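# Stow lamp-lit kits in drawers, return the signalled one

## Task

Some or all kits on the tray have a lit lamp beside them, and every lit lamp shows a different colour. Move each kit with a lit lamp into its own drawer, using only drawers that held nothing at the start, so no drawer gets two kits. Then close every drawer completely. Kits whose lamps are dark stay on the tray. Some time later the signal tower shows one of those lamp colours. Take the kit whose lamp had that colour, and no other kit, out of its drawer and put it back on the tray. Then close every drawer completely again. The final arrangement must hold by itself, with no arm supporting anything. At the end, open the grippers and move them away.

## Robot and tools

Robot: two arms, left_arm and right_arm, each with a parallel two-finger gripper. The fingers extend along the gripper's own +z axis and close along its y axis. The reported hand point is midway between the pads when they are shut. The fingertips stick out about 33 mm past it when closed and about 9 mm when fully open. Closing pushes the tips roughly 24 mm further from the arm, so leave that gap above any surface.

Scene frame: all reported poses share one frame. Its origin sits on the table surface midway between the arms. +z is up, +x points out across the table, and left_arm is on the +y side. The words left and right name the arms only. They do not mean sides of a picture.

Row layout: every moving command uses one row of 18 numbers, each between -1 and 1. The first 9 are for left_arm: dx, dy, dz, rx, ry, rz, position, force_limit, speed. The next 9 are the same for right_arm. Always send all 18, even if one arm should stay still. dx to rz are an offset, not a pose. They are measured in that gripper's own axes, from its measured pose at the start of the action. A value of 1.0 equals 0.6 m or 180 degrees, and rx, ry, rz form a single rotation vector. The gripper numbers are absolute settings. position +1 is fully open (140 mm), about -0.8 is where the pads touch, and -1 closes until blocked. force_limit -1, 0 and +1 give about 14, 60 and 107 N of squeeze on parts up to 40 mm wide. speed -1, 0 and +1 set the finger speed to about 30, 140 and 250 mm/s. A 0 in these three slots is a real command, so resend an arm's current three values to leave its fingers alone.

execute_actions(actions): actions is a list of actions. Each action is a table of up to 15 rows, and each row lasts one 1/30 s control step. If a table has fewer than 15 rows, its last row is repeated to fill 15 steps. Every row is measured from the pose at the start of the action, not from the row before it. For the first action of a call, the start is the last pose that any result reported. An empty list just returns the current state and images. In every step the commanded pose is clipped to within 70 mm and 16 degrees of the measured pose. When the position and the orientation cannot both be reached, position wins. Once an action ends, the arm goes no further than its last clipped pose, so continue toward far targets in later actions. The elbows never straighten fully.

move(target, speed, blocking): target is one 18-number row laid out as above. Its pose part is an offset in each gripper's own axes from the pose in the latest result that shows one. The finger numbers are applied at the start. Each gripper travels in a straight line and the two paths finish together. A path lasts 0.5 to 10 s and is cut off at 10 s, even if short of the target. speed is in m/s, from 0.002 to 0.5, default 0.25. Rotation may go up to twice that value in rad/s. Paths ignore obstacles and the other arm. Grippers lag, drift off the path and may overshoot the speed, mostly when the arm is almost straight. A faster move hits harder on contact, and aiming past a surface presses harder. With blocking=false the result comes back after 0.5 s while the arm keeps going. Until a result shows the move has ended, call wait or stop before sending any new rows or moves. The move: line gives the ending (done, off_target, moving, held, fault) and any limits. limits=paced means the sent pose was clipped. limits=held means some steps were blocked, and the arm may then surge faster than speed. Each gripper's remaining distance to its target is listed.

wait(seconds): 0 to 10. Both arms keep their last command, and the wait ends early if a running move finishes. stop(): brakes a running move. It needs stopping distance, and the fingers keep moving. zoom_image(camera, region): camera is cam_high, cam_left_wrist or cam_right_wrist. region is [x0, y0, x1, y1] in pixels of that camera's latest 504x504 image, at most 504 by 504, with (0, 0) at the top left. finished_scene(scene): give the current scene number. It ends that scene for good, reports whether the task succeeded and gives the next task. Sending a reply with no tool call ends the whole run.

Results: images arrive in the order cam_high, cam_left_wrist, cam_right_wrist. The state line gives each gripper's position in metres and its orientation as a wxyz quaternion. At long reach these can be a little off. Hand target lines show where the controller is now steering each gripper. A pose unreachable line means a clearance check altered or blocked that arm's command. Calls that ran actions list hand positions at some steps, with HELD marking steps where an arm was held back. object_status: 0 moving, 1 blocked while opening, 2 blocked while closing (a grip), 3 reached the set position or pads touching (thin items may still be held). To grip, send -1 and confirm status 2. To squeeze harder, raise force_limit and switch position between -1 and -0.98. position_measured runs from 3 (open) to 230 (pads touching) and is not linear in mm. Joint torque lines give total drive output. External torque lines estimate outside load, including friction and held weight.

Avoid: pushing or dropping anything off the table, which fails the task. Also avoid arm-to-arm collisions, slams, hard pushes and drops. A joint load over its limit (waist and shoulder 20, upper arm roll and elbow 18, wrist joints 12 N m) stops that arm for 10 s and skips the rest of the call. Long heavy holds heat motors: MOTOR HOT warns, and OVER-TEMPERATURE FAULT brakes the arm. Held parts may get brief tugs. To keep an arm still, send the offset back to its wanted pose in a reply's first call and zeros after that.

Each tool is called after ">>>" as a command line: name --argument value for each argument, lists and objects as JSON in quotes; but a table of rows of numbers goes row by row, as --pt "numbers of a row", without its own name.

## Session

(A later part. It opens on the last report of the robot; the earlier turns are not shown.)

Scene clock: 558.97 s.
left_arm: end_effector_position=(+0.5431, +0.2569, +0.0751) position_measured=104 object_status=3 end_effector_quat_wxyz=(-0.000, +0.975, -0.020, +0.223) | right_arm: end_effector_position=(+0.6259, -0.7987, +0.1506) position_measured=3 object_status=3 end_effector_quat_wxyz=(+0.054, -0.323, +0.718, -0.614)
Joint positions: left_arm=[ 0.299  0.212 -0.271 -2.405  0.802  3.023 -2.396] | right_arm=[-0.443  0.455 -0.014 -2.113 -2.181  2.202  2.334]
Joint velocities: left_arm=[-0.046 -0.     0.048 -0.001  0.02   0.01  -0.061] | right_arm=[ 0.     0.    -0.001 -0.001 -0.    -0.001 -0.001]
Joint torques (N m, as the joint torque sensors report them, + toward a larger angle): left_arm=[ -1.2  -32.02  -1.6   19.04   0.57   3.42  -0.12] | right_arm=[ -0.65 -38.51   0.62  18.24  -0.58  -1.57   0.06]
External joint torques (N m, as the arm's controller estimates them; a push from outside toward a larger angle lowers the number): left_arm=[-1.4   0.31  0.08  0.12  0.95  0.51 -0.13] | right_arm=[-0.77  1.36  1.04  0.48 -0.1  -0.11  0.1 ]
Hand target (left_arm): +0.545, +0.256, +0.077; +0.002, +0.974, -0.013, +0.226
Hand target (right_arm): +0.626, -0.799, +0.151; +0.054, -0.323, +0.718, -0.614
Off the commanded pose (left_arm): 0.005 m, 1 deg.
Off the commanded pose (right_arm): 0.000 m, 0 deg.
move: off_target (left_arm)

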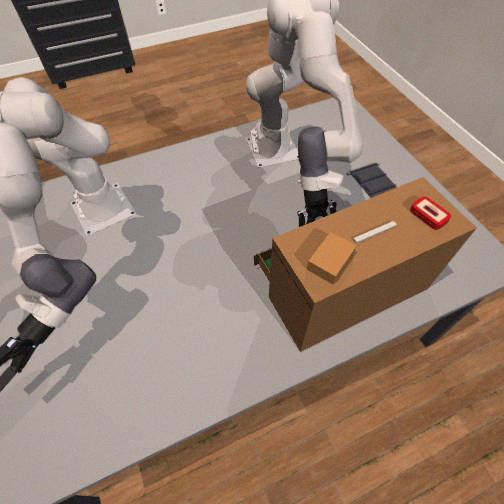

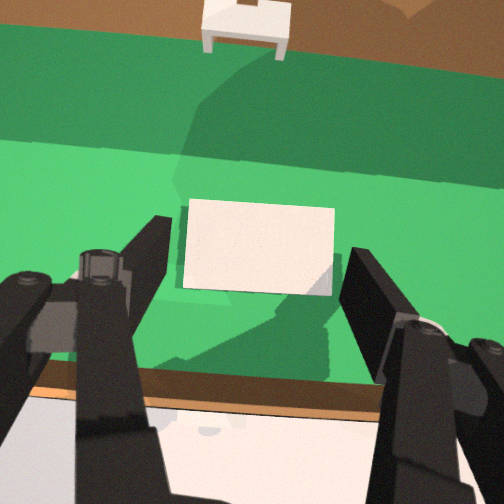

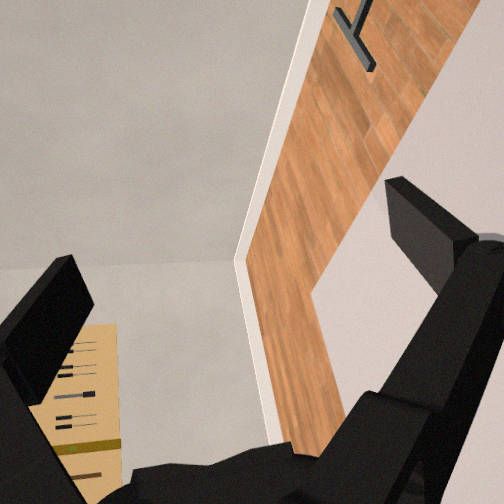

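>>> move --target '[0,0,0.004,0,0,0,-1,0,0,0,0,0,0,0,0,1,0,0]'

>>> move --target '[0.042,0,-0.146,0,0,0,-1,0,0,0,0,0,0,0,0,1,0,0]' --speed 0.1

>>> move --target '[-0.14,-0.1,-0.09,0,-0.05,0,-1,0,0,0,0,0,0,0,0,1,0,0]'

>>> move --target '[-0.13,-0.57,0.02,0,0,0,-1,0,0,0,0,0,0,0,0,1,0,0]'

Scene clock: 561.87 s.
left_arm: end_effector_position=(+0.5453, +0.2562, +0.0757) position_measured=134 object_status=2 end_effector_quat_wxyz=(+0.001, +0.974, -0.016, +0.225) | right_arm: end_effector_position=(+0.6259, -0.7987, +0.1506) position_measured=3 object_status=3 end_effector_quat_wxyz=(+0.054, -0.323, +0.718, -0.614)
Joint positions: left_arm=[ 0.295  0.215 -0.267 -2.4    0.811  3.025 -2.412] | right_arm=[-0.443  0.455 -0.014 -2.113 -2.181  2.202  2.334]
Joint velocities: left_arm=[ 0.     0.     0.001  0.002  0.005 -0.001  0.002] | right_arm=[-0.     0.001  0.    -0.     0.    -0.001 -0.   ]
Joint torques (N m, as the joint torque sensors report them, + toward a larger angle): left_arm=[  0.72 -28.25  -0.53  19.36   0.59   2.95   0.34] | right_arm=[ -0.79 -38.59   0.64  18.42  -0.59  -1.6    0.06]
External joint torques (N m, as the arm's controller estimates them; a push from outside toward a larger angle lowers the number): left_arm=[0.69 4.45 1.31 0.26 0.97 0.01 0.33] | right_arm=[-0.79  1.33  1.18  0.59 -0.11 -0.12  0.1 ]
Hand target (left_arm): +0.544, +0.257, +0.073; -0.000, +0.975, -0.020, +0.223
Hand target (right_arm): +0.626, -0.799, +0.151; +0.054, -0.323, +0.718, -0.614
Off the commanded pose (left_arm): 0.003 m, 1 deg.
Off the commanded pose (right_arm): 0.000 m, 0 deg.
move: done

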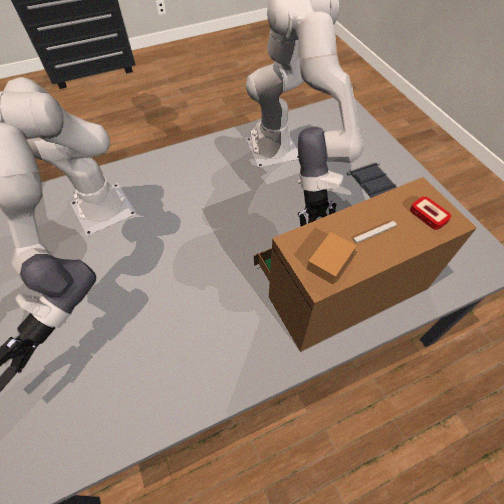

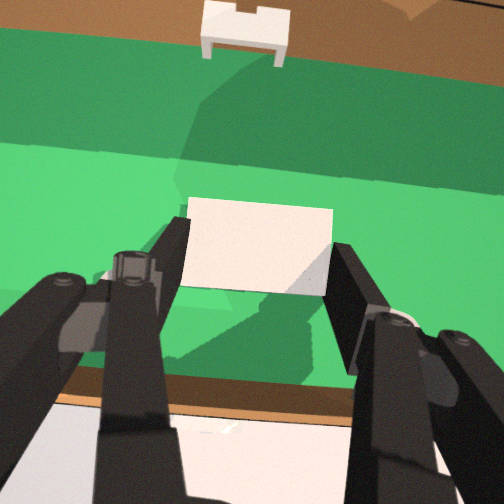

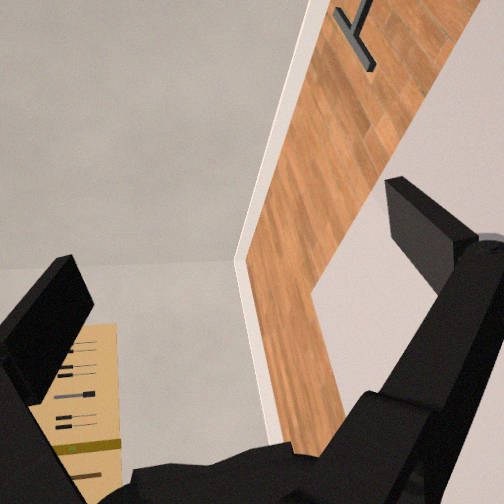

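Scene clock: 563.87 s.
left_arm: end_effector_position=(+0.5275, +0.2561, +0.1639) position_measured=134 object_status=2 end_effector_quat_wxyz=(+0.002, +0.975, -0.010, +0.222) | right_arm: end_effector_position=(+0.6259, -0.7987, +0.1506) position_measured=3 object_status=3 end_effector_quat_wxyz=(+0.054, -0.323, +0.718, -0.614)
Joint positions: left_arm=[ 0.313 -0.055 -0.375 -2.483  0.216  2.867 -1.945] | right_arm=[-0.443  0.455 -0.014 -2.113 -2.181  2.202  2.334]
Joint velocities: left_arm=[-0.002  0.     0.001  0.001 -0.017 -0.001  0.052] | right_arm=[ 0.    -0.    -0.001  0.    -0.001 -0.    -0.001]
Joint torques (N m, as the joint torque sensors report them, + toward a larger angle): left_arm=[ -1.1  -26.13   0.13  23.36  -0.85   3.13   0.16] | right_arm=[ -0.43 -38.46   0.35  18.23  -0.59  -1.59   0.07]
External joint torques (N m, as the arm's controller estimates them; a push from outside toward a larger angle lowers the number): left_arm=[-1.09 -0.33 -0.42  1.66 -1.14 -0.12  0.15] | right_arm=[-0.4   1.59  0.91  0.31 -0.11 -0.1   0.11]
Hand target (left_arm): +0.529, +0.256, +0.166; +0.001, +0.975, -0.017, +0.223
Hand target (right_arm): +0.626, -0.799, +0.151; +0.054, -0.323, +0.718, -0.614
Off the commanded pose (left_arm): 0.003 m, 1 deg.
Off the commanded pose (right_arm): 0.000 m, 0 deg.
move: done

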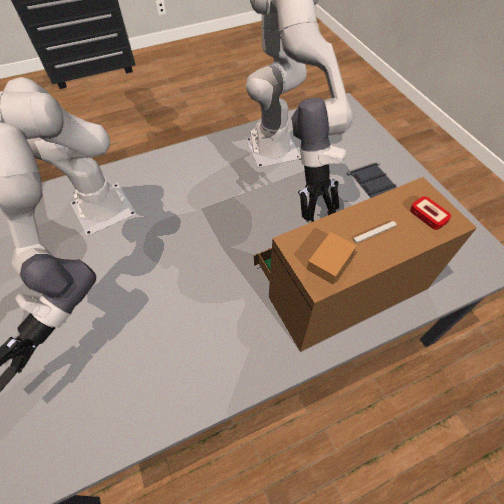

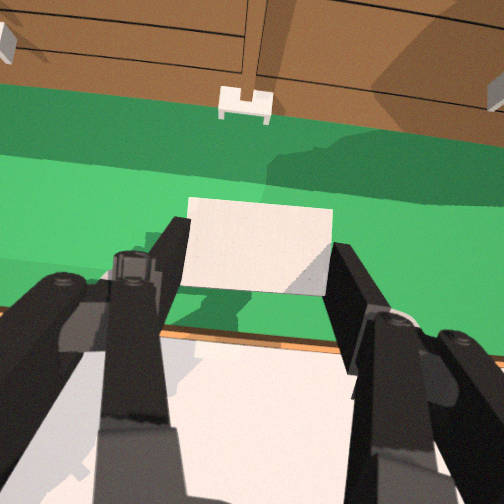

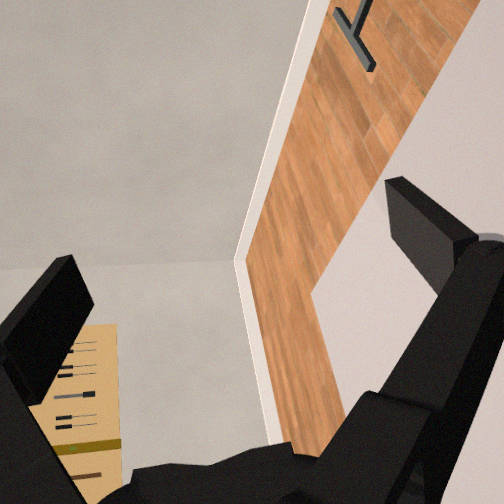

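Scene clock: 565.23 s.
left_arm: end_effector_position=(+0.4301, +0.3199, +0.1762) position_measured=134 object_status=2 end_effector_quat_wxyz=(-0.001, +0.989, -0.003, +0.145) | right_arm: end_effector_position=(+0.6259, -0.7987, +0.1506) position_measured=3 object_status=3 end_effector_quat_wxyz=(+0.054, -0.323, +0.718, -0.614)
Joint positions: left_arm=[ 0.176 -0.333 -0.159 -2.653 -0.036  2.613 -1.652] | right_arm=[-0.443  0.455 -0.014 -2.113 -2.181  2.202  2.334]
Joint velocities: left_arm=[-0.004  0.     0.005 -0.    -0.    -0.005  0.027] | right_arm=[ 0.001 -0.001  0.001  0.    -0.001  0.001  0.001]
Joint torques (N m, as the joint torque sensors report them, + toward a larger angle): left_arm=[ -1.75 -19.5    1.21  21.54   1.01   2.81   0.27] | right_arm=[ -0.35 -38.66   0.44  18.46  -0.59  -1.6    0.05]
External joint torques (N m, as the arm's controller estimates them; a push from outside toward a larger angle lowers the number): left_arm=[-1.72 -1.02  0.27 -0.95  0.39 -0.3   0.27] | right_arm=[-0.42  1.44  0.92  0.5  -0.1  -0.12  0.09]
Hand target (left_arm): +0.429, +0.320, +0.176; -0.002, +0.989, -0.010, +0.144
Hand target (right_arm): +0.626, -0.799, +0.151; +0.054, -0.323, +0.718, -0.614
Off the commanded pose (left_arm): 0.002 m, 1 deg.
Off the commanded pose (right_arm): 0.000 m, 0 deg.
move: done

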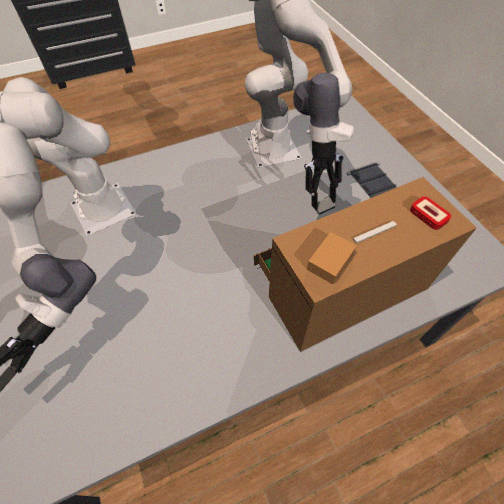

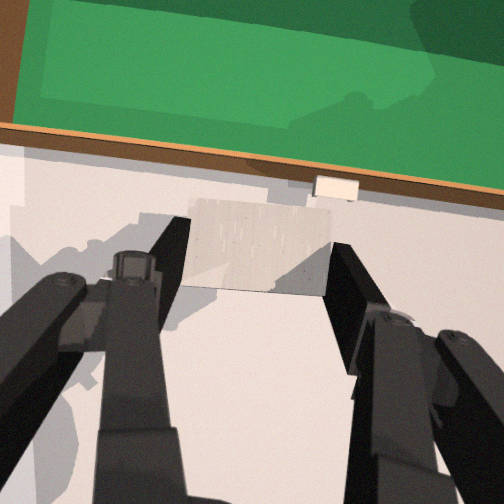

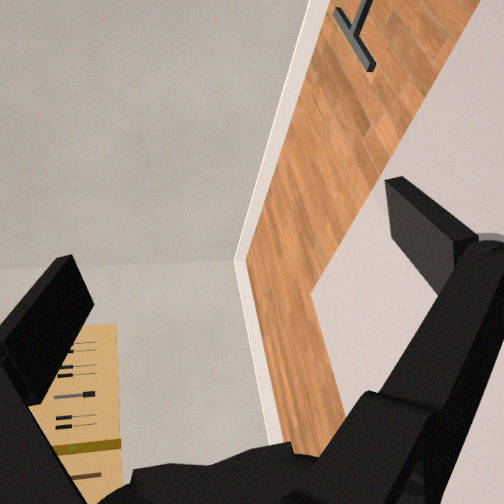

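Scene clock: 567.73 s.
left_arm: end_effector_position=(+0.3571, +0.6651, +0.1382) position_measured=134 object_status=2 end_effector_quat_wxyz=(-0.000, +0.990, +0.003, +0.140) | right_arm: end_effector_position=(+0.6259, -0.7987, +0.1506) position_measured=3 object_status=3 end_effector_quat_wxyz=(+0.054, -0.323, +0.718, -0.614)
Joint positions: left_arm=[ 0.028 -0.213  0.811 -2.557 -0.054  2.625 -0.823] | right_arm=[-0.443  0.455 -0.014 -2.113 -2.181  2.202  2.334]
Joint velocities: left_arm=[-0.012 -0.001  0.013  0.001 -0.001 -0.004  0.031] | right_arm=[ 0.001 -0.     0.001  0.    -0.002  0.001 -0.004]
Joint torques (N m, as the joint torque sensors report them, + toward a larger angle): left_arm=[ -0.23 -13.91  -5.28  21.81   0.28   2.63   0.3 ] | right_arm=[ -0.56 -38.49   0.7   18.65  -0.58  -1.6    0.03]
External joint torques (N m, as the arm's controller estimates them; a push from outside toward a larger angle lowers the number): left_arm=[-0.2  -0.28 -0.97  0.68 -0.46 -0.28  0.29] | right_arm=[-0.73  1.34  1.08  0.88 -0.1  -0.15  0.07]
Hand target (left_arm): +0.359, +0.665, +0.140; -0.001, +0.990, -0.003, +0.142
Hand target (right_arm): +0.626, -0.799, +0.151; +0.054, -0.323, +0.718, -0.614
Off the commanded pose (left_arm): 0.007 m, 1 deg.
Off the commanded pose (right_arm): 0.000 m, 0 deg.
move: off_target (left_arm)

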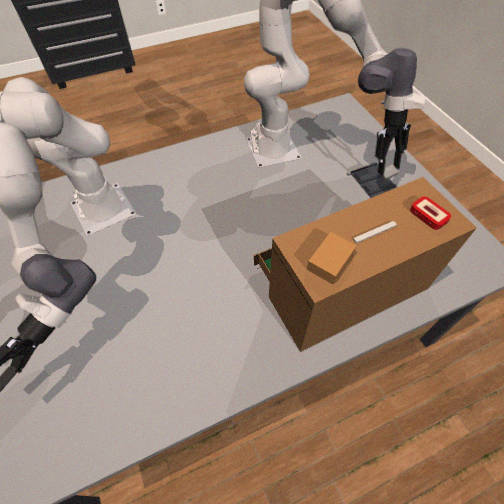

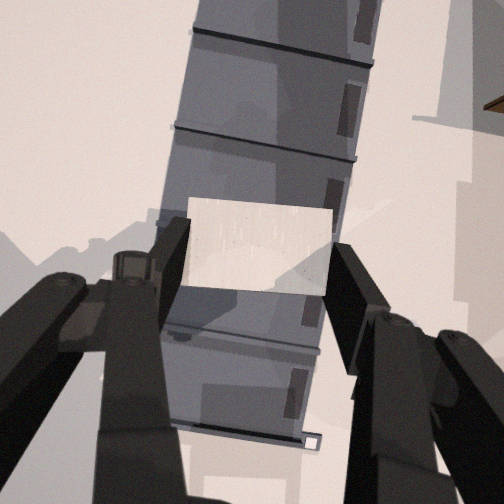

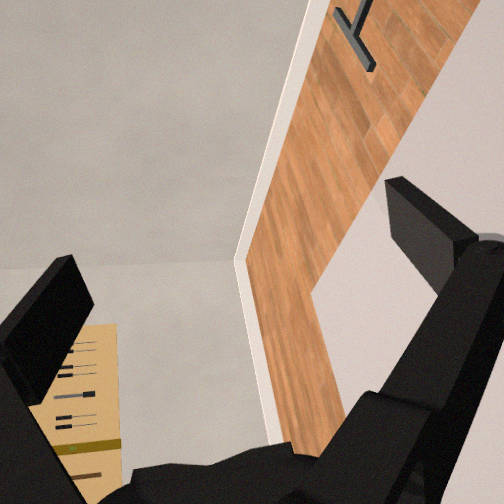

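>>> move --target '[-0.188,0,0.072,0,0.05,0.008,-1,0,0,0,0,0,0,0,0,1,0,0]' --speed 0.12

>>> move --target '[-0.015,0,0.032,0,0,0,-1,0,0,0,0,0,0,0,0,1,0,0]' --speed 0.03

Scene clock: 571.60 s.
left_arm: end_effector_position=(+0.2602, +0.6664, +0.0649) position_measured=134 object_status=2 end_effector_quat_wxyz=(-0.000, +0.976, -0.003, +0.218) | right_arm: end_effector_position=(+0.6259, -0.7987, +0.1506) position_measured=3 object_status=3 end_effector_quat_wxyz=(+0.054, -0.323, +0.718, -0.614)
Joint positions: left_arm=[-0.08  -0.404  1.251 -2.881  0.022  2.975 -0.532] | right_arm=[-0.443  0.455 -0.014 -2.113 -2.181  2.202  2.334]
Joint velocities: left_arm=[-0.001 -0.003  0.005 -0.     0.01   0.006  0.02 ] | right_arm=[ 0.001  0.001  0.    -0.001  0.    -0.    -0.001]
Joint torques (N m, as the joint torque sensors report them, + toward a larger angle): left_arm=[-0.32 -2.23 -8.2  14.13  2.03  3.37  0.19] | right_arm=[ -0.6  -38.45   0.46  18.41  -0.61  -1.57   0.07]
External joint torques (N m, as the arm's controller estimates them; a push from outside toward a larger angle lowers the number): left_arm=[-0.41 -1.91 -0.11 -1.31  0.97  0.56  0.18] | right_arm=[-0.68  1.4   0.92  0.65 -0.14 -0.11  0.11]
Hand target (left_arm): +0.261, +0.666, +0.065; -0.003, +0.976, -0.010, +0.219
Hand target (right_arm): +0.626, -0.799, +0.151; +0.054, -0.323, +0.718, -0.614
Off the commanded pose (left_arm): 0.002 m, 1 deg.
Off the commanded pose (right_arm): 0.000 m, 0 deg.
move: done

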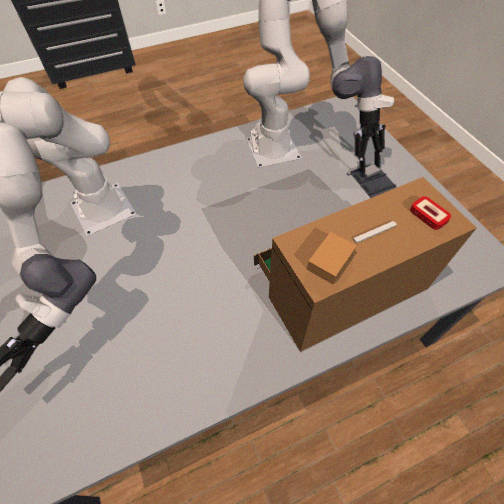

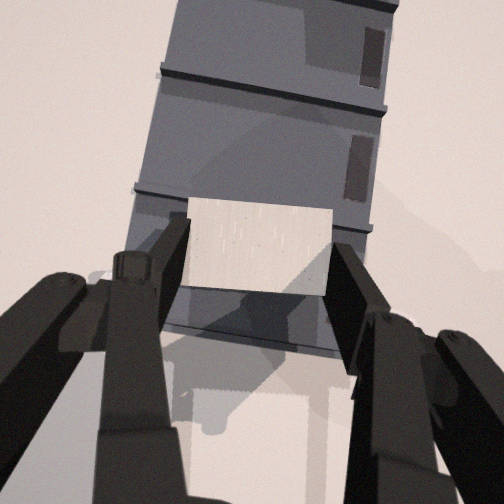

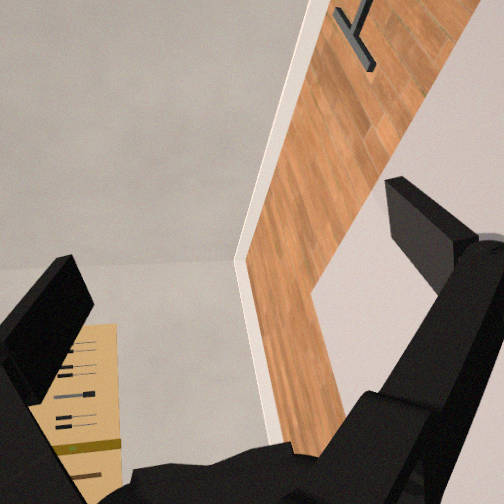

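Scene clock: 572.70 s.
left_arm: end_effector_position=(+0.2613, +0.6648, +0.0452) position_measured=134 object_status=2 end_effector_quat_wxyz=(+0.001, +0.976, -0.008, +0.219) | right_arm: end_effector_position=(+0.6259, -0.7987, +0.1506) position_measured=3 object_status=3 end_effector_quat_wxyz=(+0.054, -0.323, +0.718, -0.614)
Joint positions: left_arm=[-0.263 -0.392  1.438 -2.879  0.011  3.042 -0.492] | right_arm=[-0.443  0.455 -0.014 -2.113 -2.181  2.202  2.334]
Joint velocities: left_arm=[-0.004 -0.001  0.004 -0.001  0.     0.003  0.03 ] | right_arm=[ 0.001  0.    -0.     0.     0.001  0.     0.002]
Joint torques (N m, as the joint torque sensors report them, + toward a larger angle): left_arm=[-5.04  5.32 -5.29 14.41 -0.25  3.7  -0.53] | right_arm=[ -0.46 -38.74   0.3   18.36  -0.6   -1.61   0.05]
External joint torques (N m, as the arm's controller estimates them; a push from outside toward a larger angle lowers the number): left_arm=[-5.06  2.04  2.99  0.35 -1.34  0.92 -0.55] | right_arm=[-0.46  1.33  0.84  0.45 -0.12 -0.12  0.09]
Hand target (left_arm): +0.261, +0.667, +0.044; -0.001, +0.976, -0.003, +0.219
Hand target (right_arm): +0.626, -0.799, +0.151; +0.054, -0.323, +0.718, -0.614
Off the commanded pose (left_arm): 0.003 m, 1 deg.
Off the commanded pose (right_arm): 0.000 m, 0 deg.
move: done

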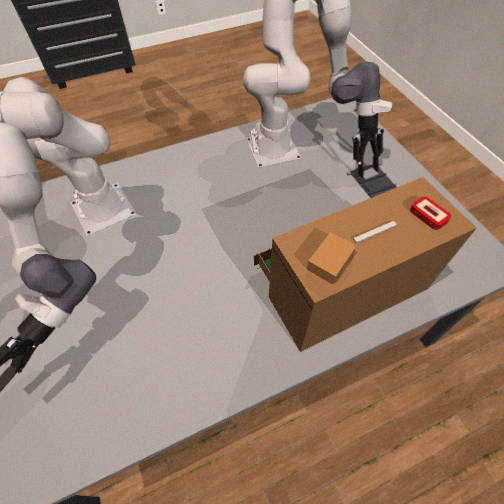

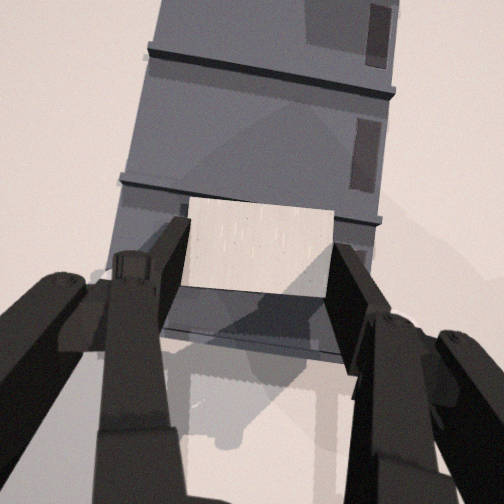

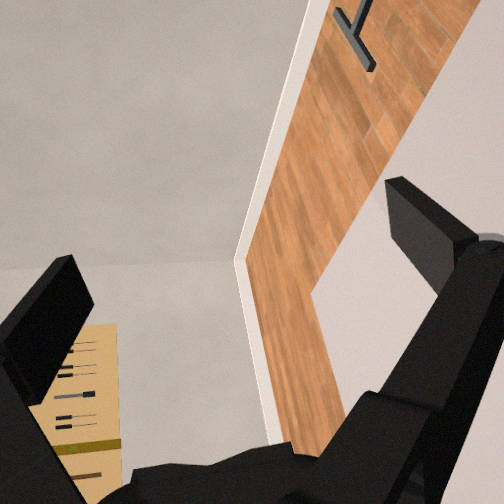

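>>> move --target '[0,0,0,0,0,0,0.2,0,0,0,0,0,0,0,0,1,0,0]'

>>> move --target '[0.07,0,-0.16,0,0,0,0.2,0,0,0,0,0,0,0,0,1,0,0]'

Scene clock: 579.47 s.
left_arm: end_effector_position=(+0.2613, +0.6647, +0.0452) position_measured=104 object_status=3 end_effector_quat_wxyz=(+0.000, +0.976, -0.011, +0.219) | right_arm: end_effector_position=(+0.6259, -0.7987, +0.1506) position_measured=3 object_status=3 end_effector_quat_wxyz=(+0.054, -0.323, +0.718, -0.614)
Joint positions: left_arm=[-0.263 -0.393  1.438 -2.879  0.011  3.042 -0.486] | right_arm=[-0.443  0.455 -0.014 -2.113 -2.181  2.202  2.334]
Joint velocities: left_arm=[-0.     0.001  0.001  0.    -0.001 -0.001 -0.003] | right_arm=[ 0.    -0.001  0.     0.    -0.001  0.     0.   ]
Joint torques (N m, as the joint torque sensors report them, + toward a larger angle): left_arm=[-0.23  2.94 -9.88 13.56  0.3   2.77 -0.19] | right_arm=[ -0.45 -38.5    0.58  18.24  -0.56  -1.59   0.06]
External joint torques (N m, as the arm's controller estimates them; a push from outside toward a larger angle lowers the number): left_arm=[-0.28 -0.37 -1.64 -0.49 -0.79  0.   -0.2 ] | right_arm=[-0.51  1.42  1.06  0.42 -0.09 -0.12  0.1 ]
Hand target (left_arm): +0.261, +0.665, +0.045; +0.001, +0.976, -0.008, +0.219
Hand target (right_arm): +0.626, -0.799, +0.151; +0.054, -0.323, +0.718, -0.614
Off the commanded pose (left_arm): 0.000 m, 0 deg.
Off the commanded pose (right_arm): 0.000 m, 0 deg.
move: done

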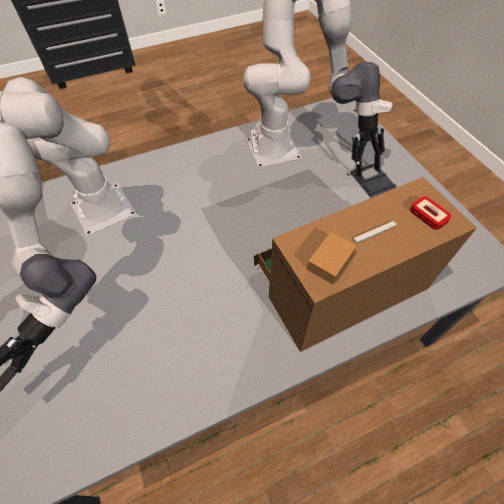

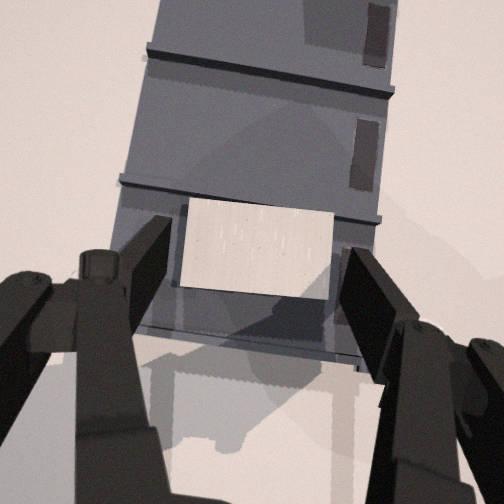

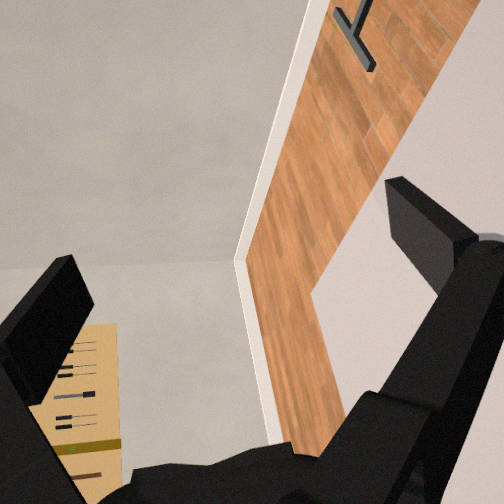

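Scene clock: 580.77 s.
left_arm: end_effector_position=(+0.2549, +0.6654, +0.1484) position_measured=104 object_status=3 end_effector_quat_wxyz=(-0.003, +0.976, -0.015, +0.215) | right_arm: end_effector_position=(+0.6259, -0.7987, +0.1506) position_measured=3 object_status=3 end_effector_quat_wxyz=(+0.054, -0.323, +0.718, -0.614)
Joint positions: left_arm=[ 0.328 -0.598  0.839 -2.846  0.158  2.666 -0.679] | right_arm=[-0.443  0.455 -0.014 -2.113 -2.181  2.202  2.334]
Joint velocities: left_arm=[ 0.002 -0.    -0.002  0.    -0.005 -0.013 -0.021] | right_arm=[ 0.    -0.001  0.001 -0.    -0.001 -0.001 -0.001]
Joint torques (N m, as the joint torque sensors report them, + toward a larger angle): left_arm=[  2.49  -4.68 -11.19  20.48  -0.25   2.5    0.03] | right_arm=[ -0.69 -38.66   0.7   18.46  -0.6   -1.61   0.05]
External joint torques (N m, as the arm's controller estimates them; a push from outside toward a larger angle lowers the number): left_arm=[ 2.48 -0.48 -1.86  0.9  -1.16 -0.47  0.02] | right_arm=[-0.69  1.36  1.23  0.62 -0.12 -0.12  0.09]
Hand target (left_arm): +0.254, +0.665, +0.148; -0.000, +0.977, -0.008, +0.215
Hand target (right_arm): +0.626, -0.799, +0.151; +0.054, -0.323, +0.718, -0.614
Off the commanded pose (left_arm): 0.004 m, 1 deg.
Off the commanded pose (right_arm): 0.000 m, 0 deg.
move: off_target (left_arm)

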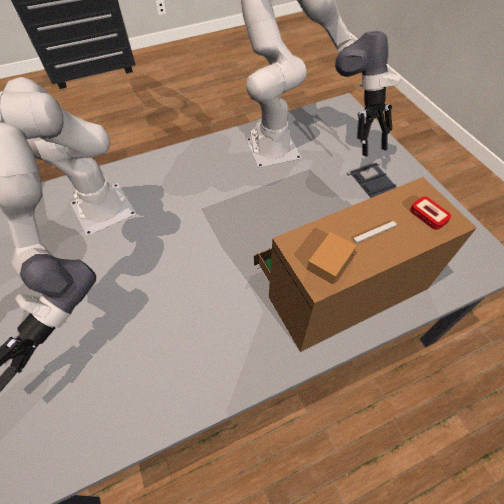

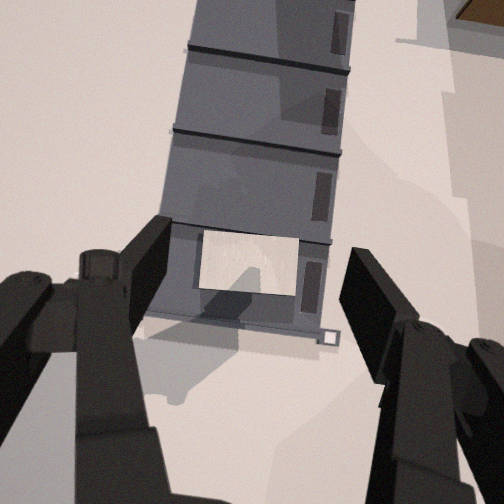

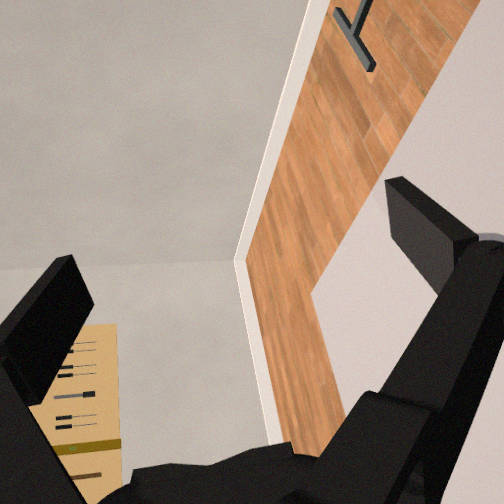

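>>> move --target '[0.28,0.663,0.13,0,0.01,-0.005,-0.2,0,0,0,0,0,0,0,0,1,0,0]'

>>> move --target '[-0.06,0,0.12,0,0,0,-0.2,0,0,0,0,0,0,0,0,1,0,0]' --speed 0.1

Scene clock: 585.17 s.
left_arm: end_effector_position=(+0.4321, +0.2515, +0.1478) position_measured=154 object_status=3 end_effector_quat_wxyz=(+0.003, +0.972, -0.018, +0.235) | right_arm: end_effector_position=(+0.6259, -0.7987, +0.1506) position_measured=3 object_status=3 end_effector_quat_wxyz=(+0.054, -0.323, +0.718, -0.614)
Joint positions: left_arm=[ 0.424 -0.333 -0.644 -2.801 -0.279  2.976 -1.641] | right_arm=[-0.443  0.455 -0.014 -2.113 -2.181  2.202  2.334]
Joint velocities: left_arm=[ 0.008 -0.001 -0.011 -0.001 -0.005 -0.004 -0.03 ] | right_arm=[-0.001  0.     0.001 -0.001  0.001  0.001 -0.001]
Joint torques (N m, as the joint torque sensors report them, + toward a larger angle): left_arm=[  1.61 -14.26   2.58  20.34  -0.57   3.12   0.01] | right_arm=[ -0.5  -38.67   0.63  18.3   -0.58  -1.58   0.05]
External joint torques (N m, as the arm's controller estimates them; a push from outside toward a larger angle lowers the number): left_arm=[ 1.65 -0.77 -1.49  0.79 -1.03 -0.22  0.  ] | right_arm=[-0.53  1.32  1.13  0.47 -0.1  -0.11  0.09]
Hand target (left_arm): +0.433, +0.252, +0.149; +0.005, +0.972, -0.010, +0.235
Hand target (right_arm): +0.626, -0.799, +0.151; +0.054, -0.323, +0.718, -0.614
Off the commanded pose (left_arm): 0.012 m, 1 deg.
Off the commanded pose (right_arm): 0.000 m, 0 deg.
move: off_target (left_arm)

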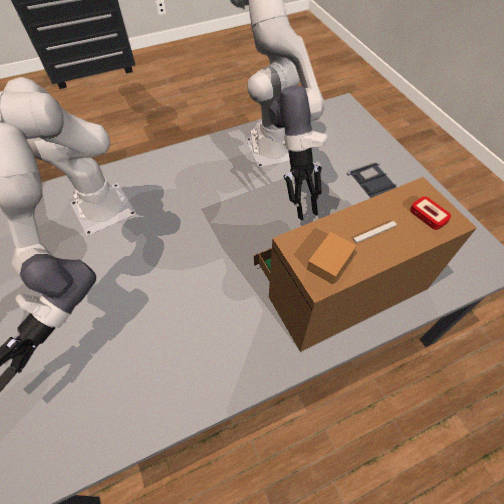

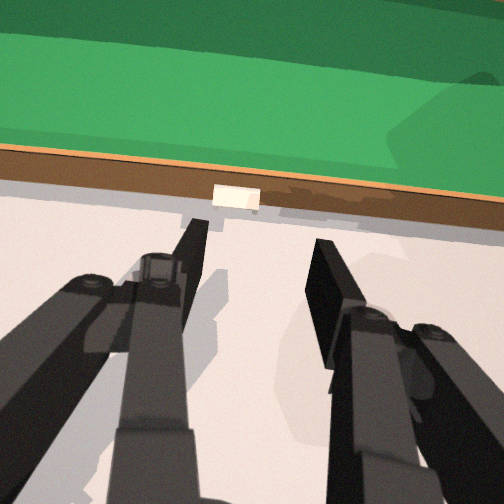

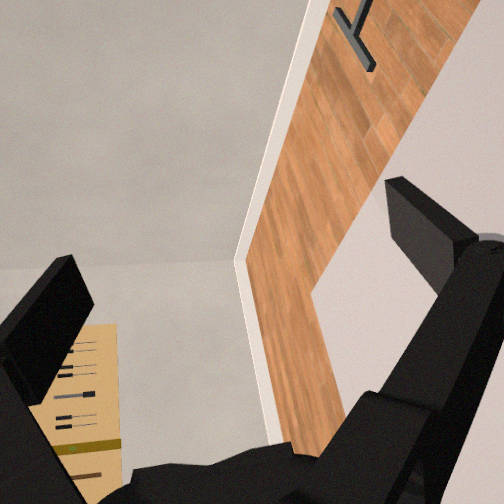

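Scene clock: 587.33 s.
left_arm: end_effector_position=(+0.4333, +0.2467, +0.0689) position_measured=154 object_status=3 end_effector_quat_wxyz=(+0.009, +0.972, -0.025, +0.234) | right_arm: end_effector_position=(+0.6259, -0.7987, +0.1506) position_measured=3 object_status=3 end_effector_quat_wxyz=(+0.054, -0.323, +0.718, -0.614)
Joint positions: left_arm=[ 1.318 -0.121 -1.52  -2.819 -0.116  3.269 -1.764] | right_arm=[-0.443  0.455 -0.014 -2.113 -2.181  2.202  2.334]
Joint velocities: left_arm=[ 0.036 -0.004 -0.041 -0.002 -0.014  0.013 -0.023] | right_arm=[-0.     0.001 -0.001 -0.001 -0.    -0.002  0.   ]
Joint torques (N m, as the joint torque sensors report them, + toward a larger angle): left_arm=[ 1.9  -3.21  0.62 15.11 -1.12  3.64 -0.07] | right_arm=[ -0.33 -38.64   0.65  18.39  -0.61  -1.56   0.06]
External joint torques (N m, as the arm's controller estimates them; a push from outside toward a larger angle lowers the number): left_arm=[ 1.92 -2.47 -2.16 -0.36 -1.19  0.31 -0.09] | right_arm=[-0.3   1.23  1.22  0.58 -0.13 -0.07  0.1 ]
Hand target (left_arm): +0.435, +0.248, +0.070; +0.010, +0.971, -0.018, +0.237
Hand target (right_arm): +0.626, -0.799, +0.151; +0.054, -0.323, +0.718, -0.614
Off the commanded pose (left_arm): 0.005 m, 1 deg.
Off the commanded pose (right_arm): 0.000 m, 0 deg.
move: off_target (left_arm)

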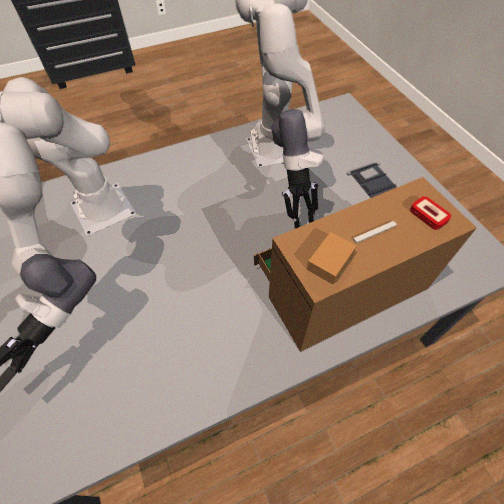

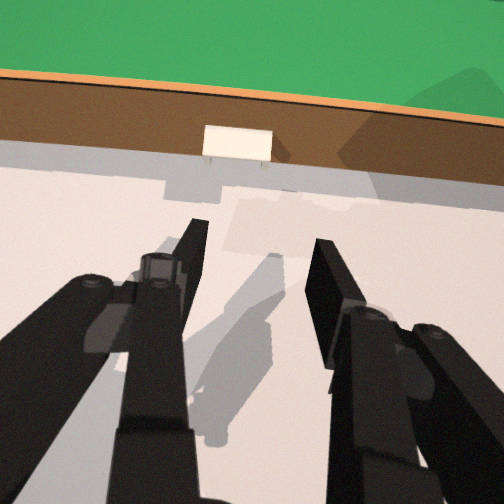

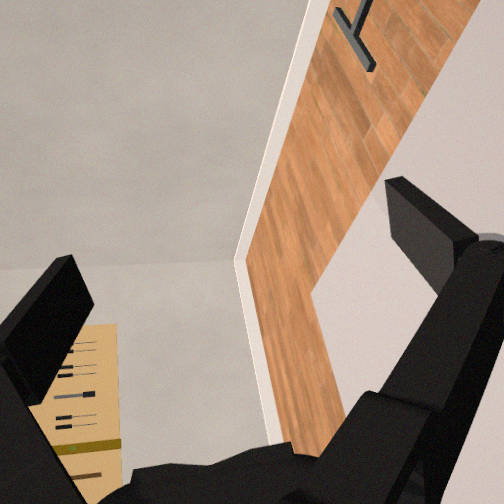

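>>> move --target '[0.04,-0.03,0.03,0,0.01,0.008,-0.2,0,0,0,0,0,0,0,0,1,0,0]' --speed 0.06

Scene clock: 591.27 s.
left_arm: end_effector_position=(+0.4658, +0.2647, +0.0669) position_measured=154 object_status=3 end_effector_quat_wxyz=(+0.004, +0.967, -0.037, +0.252) | right_arm: end_effector_position=(+0.6259, -0.7987, +0.1506) position_measured=3 object_status=3 end_effector_quat_wxyz=(+0.054, -0.323, +0.718, -0.614)
Joint positions: left_arm=[ 2.007 -0.129 -2.108 -2.76   0.043  3.325 -1.804] | right_arm=[-0.443  0.455 -0.014 -2.113 -2.181  2.202  2.334]
Joint velocities: left_arm=[ 0.056  0.005 -0.052  0.001 -0.001  0.021 -0.   ] | right_arm=[-0.001 -0.001  0.001 -0.    -0.001 -0.     0.   ]
Joint torques (N m, as the joint torque sensors report them, + toward a larger angle): left_arm=[ 2.09 13.06  1.7  13.5   0.86  3.78  0.  ] | right_arm=[ -0.63 -38.55   0.58  18.36  -0.59  -1.58   0.07]
External joint torques (N m, as the arm's controller estimates them; a push from outside toward a larger angle lowers the number): left_arm=[ 2.1  -0.54 -1.07 -1.93  0.97  0.45 -0.01] | right_arm=[-0.64  1.34  1.1   0.52 -0.11 -0.1   0.11]
Hand target (left_arm): +0.466, +0.264, +0.067; +0.006, +0.967, -0.037, +0.253
Hand target (right_arm): +0.626, -0.799, +0.151; +0.054, -0.323, +0.718, -0.614
Off the commanded pose (left_arm): 0.004 m, 0 deg.
Off the commanded pose (right_arm): 0.000 m, 0 deg.
move: off_target (left_arm)

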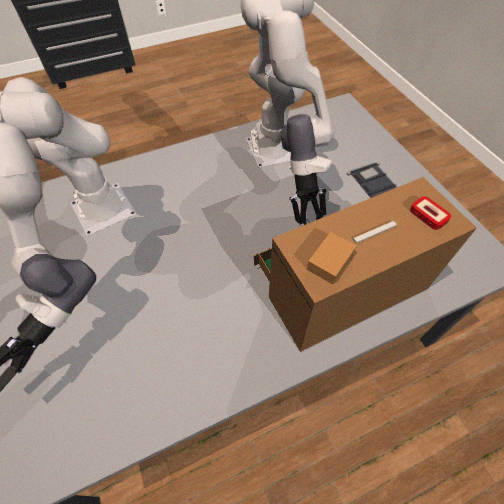

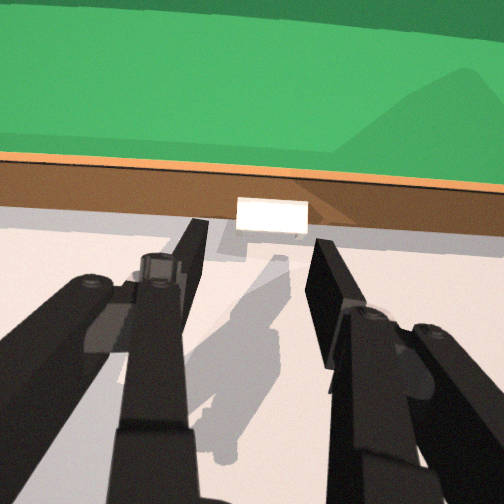

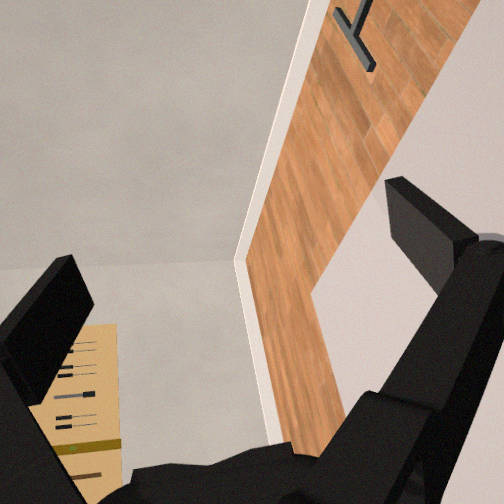

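>>> move --target '[0.208,-0.012,0.123,0,0.01,-0.015,-0.2,0,0,0,0,0,0,0,0,1,0,0]' --speed 0.06

Scene clock: 595.33 s.
left_arm: end_effector_position=(+0.5993, +0.2645, +0.0659) position_measured=154 object_status=3 end_effector_quat_wxyz=(+0.001, +0.966, +0.003, +0.260) | right_arm: end_effector_position=(+0.6259, -0.7987, +0.1506) position_measured=3 object_status=3 end_effector_quat_wxyz=(+0.054, -0.323, +0.718, -0.614)
Joint positions: left_arm=[ 2.751 -0.356 -2.801 -2.339 -0.006  3.19  -1.806] | right_arm=[-0.443  0.455 -0.014 -2.113 -2.181  2.202  2.334]
Joint velocities: left_arm=[-0.002  0.004 -0.026  0.011 -0.181 -0.028  0.163] | right_arm=[-0.001  0.001  0.    -0.001  0.    -0.    -0.002]
Joint torques (N m, as the joint torque sensors report them, + toward a larger angle): left_arm=[ 1.7  17.32  2.99 30.24 -1.24  6.89  0.09] | right_arm=[ -0.35 -38.57   0.68  18.49  -0.56  -1.59   0.05]
External joint torques (N m, as the arm's controller estimates them; a push from outside toward a larger angle lowers the number): left_arm=[  1.78 -17.7   -0.83  12.27  -1.4    3.52   0.08] | right_arm=[-0.4   1.34  1.17  0.66 -0.08 -0.12  0.09]
Hand target (left_arm): +0.611, +0.263, +0.068; -0.003, +0.962, -0.011, +0.271
Hand target (right_arm): +0.626, -0.799, +0.151; +0.054, -0.323, +0.718, -0.614
Off the commanded pose (left_arm): 0.012 m, 2 deg.
Off the commanded pose (right_arm): 0.000 m, 0 deg.
joint sent to its limit (left arm) — the command would take joint 1 (waist) past its upper limit, so that joint was sent only as far as its limit.
move: off_target (left_arm)

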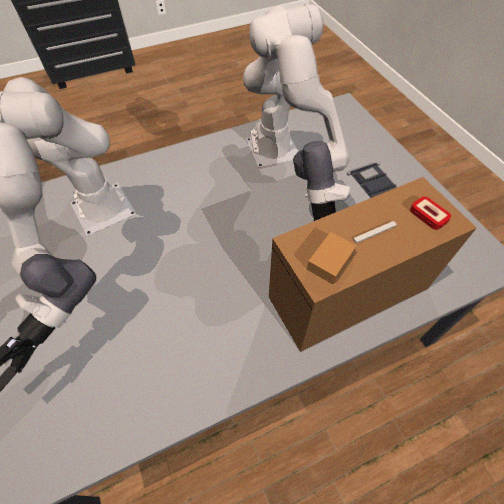

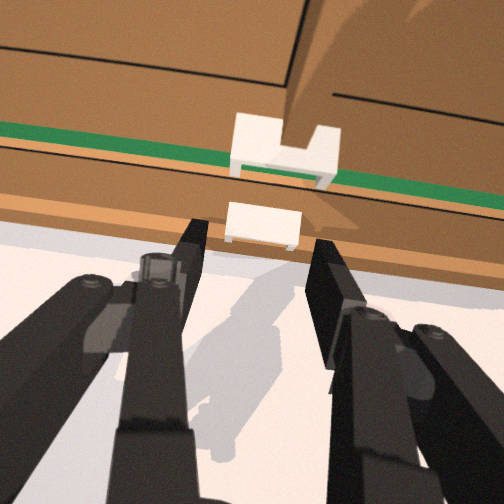

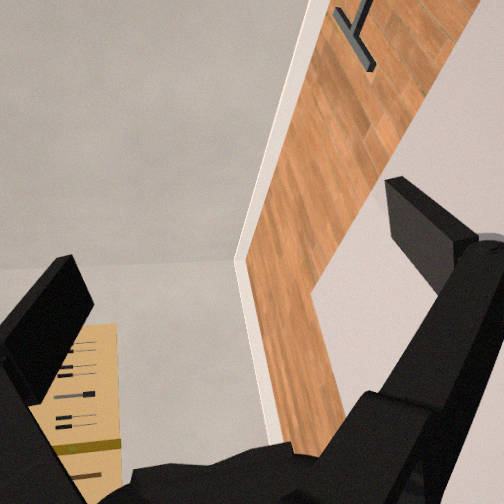

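>>> move --target '[-0.12,0,-0.07,0,0,0,-0.2,0,0,0,0,0,0,0,0,1,0,0]' --speed 0.06

Scene clock: 598.57 s.
left_arm: end_effector_position=(+0.5153, +0.2616, +0.0633) position_measured=154 object_status=3 end_effector_quat_wxyz=(+0.002, +0.966, -0.001, +0.257) | right_arm: end_effector_position=(+0.6259, -0.7987, +0.1506) position_measured=3 object_status=3 end_effector_quat_wxyz=(+0.054, -0.323, +0.718, -0.614)
Joint positions: left_arm=[ 2.403 -0.224 -2.518 -2.606 -0.072  3.291 -1.789] | right_arm=[-0.443  0.455 -0.014 -2.113 -2.181  2.202  2.334]
Joint velocities: left_arm=[-0.041 -0.     0.037 -0.002 -0.009  0.013 -0.   ] | right_arm=[ 0.001  0.    -0.001  0.001  0.    -0.    -0.001]
Joint torques (N m, as the joint torque sensors report them, + toward a larger angle): left_arm=[-1.9  23.49  3.55 14.42 -1.07  3.79 -0.01] | right_arm=[ -0.25 -38.65   0.71  18.33  -0.6   -1.58   0.06]
External joint torques (N m, as the arm's controller estimates them; a push from outside toward a larger angle lowers the number): left_arm=[-1.94 -1.37 -0.17 -1.7  -1.09  0.41 -0.02] | right_arm=[-0.29  1.45  1.22  0.41 -0.12 -0.1   0.1 ]
Hand target (left_arm): +0.515, +0.262, +0.064; +0.003, +0.966, +0.003, +0.259
Hand target (right_arm): +0.626, -0.799, +0.151; +0.054, -0.323, +0.718, -0.614
Off the commanded pose (left_arm): 0.004 m, 1 deg.
Off the commanded pose (right_arm): 0.000 m, 0 deg.
move: off_target (left_arm)

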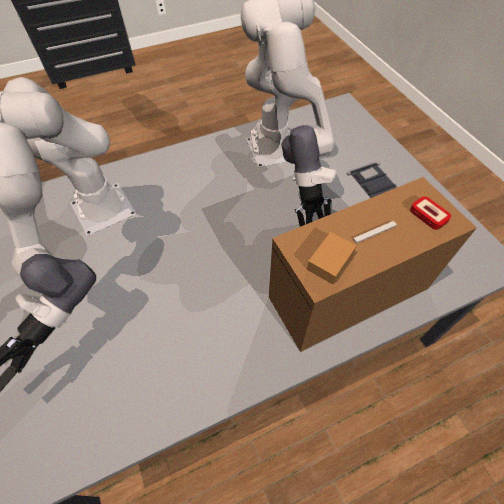

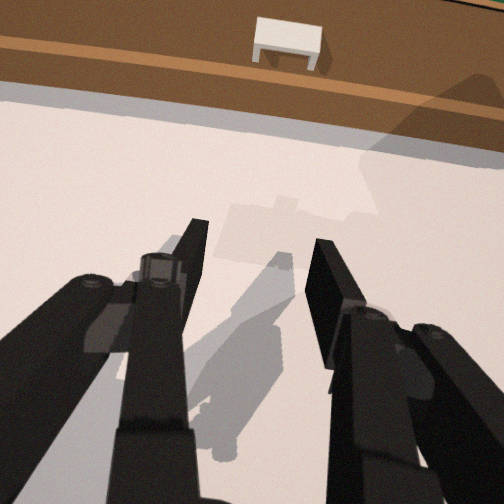

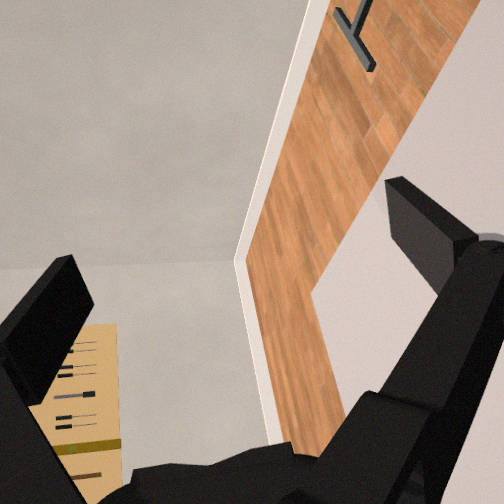

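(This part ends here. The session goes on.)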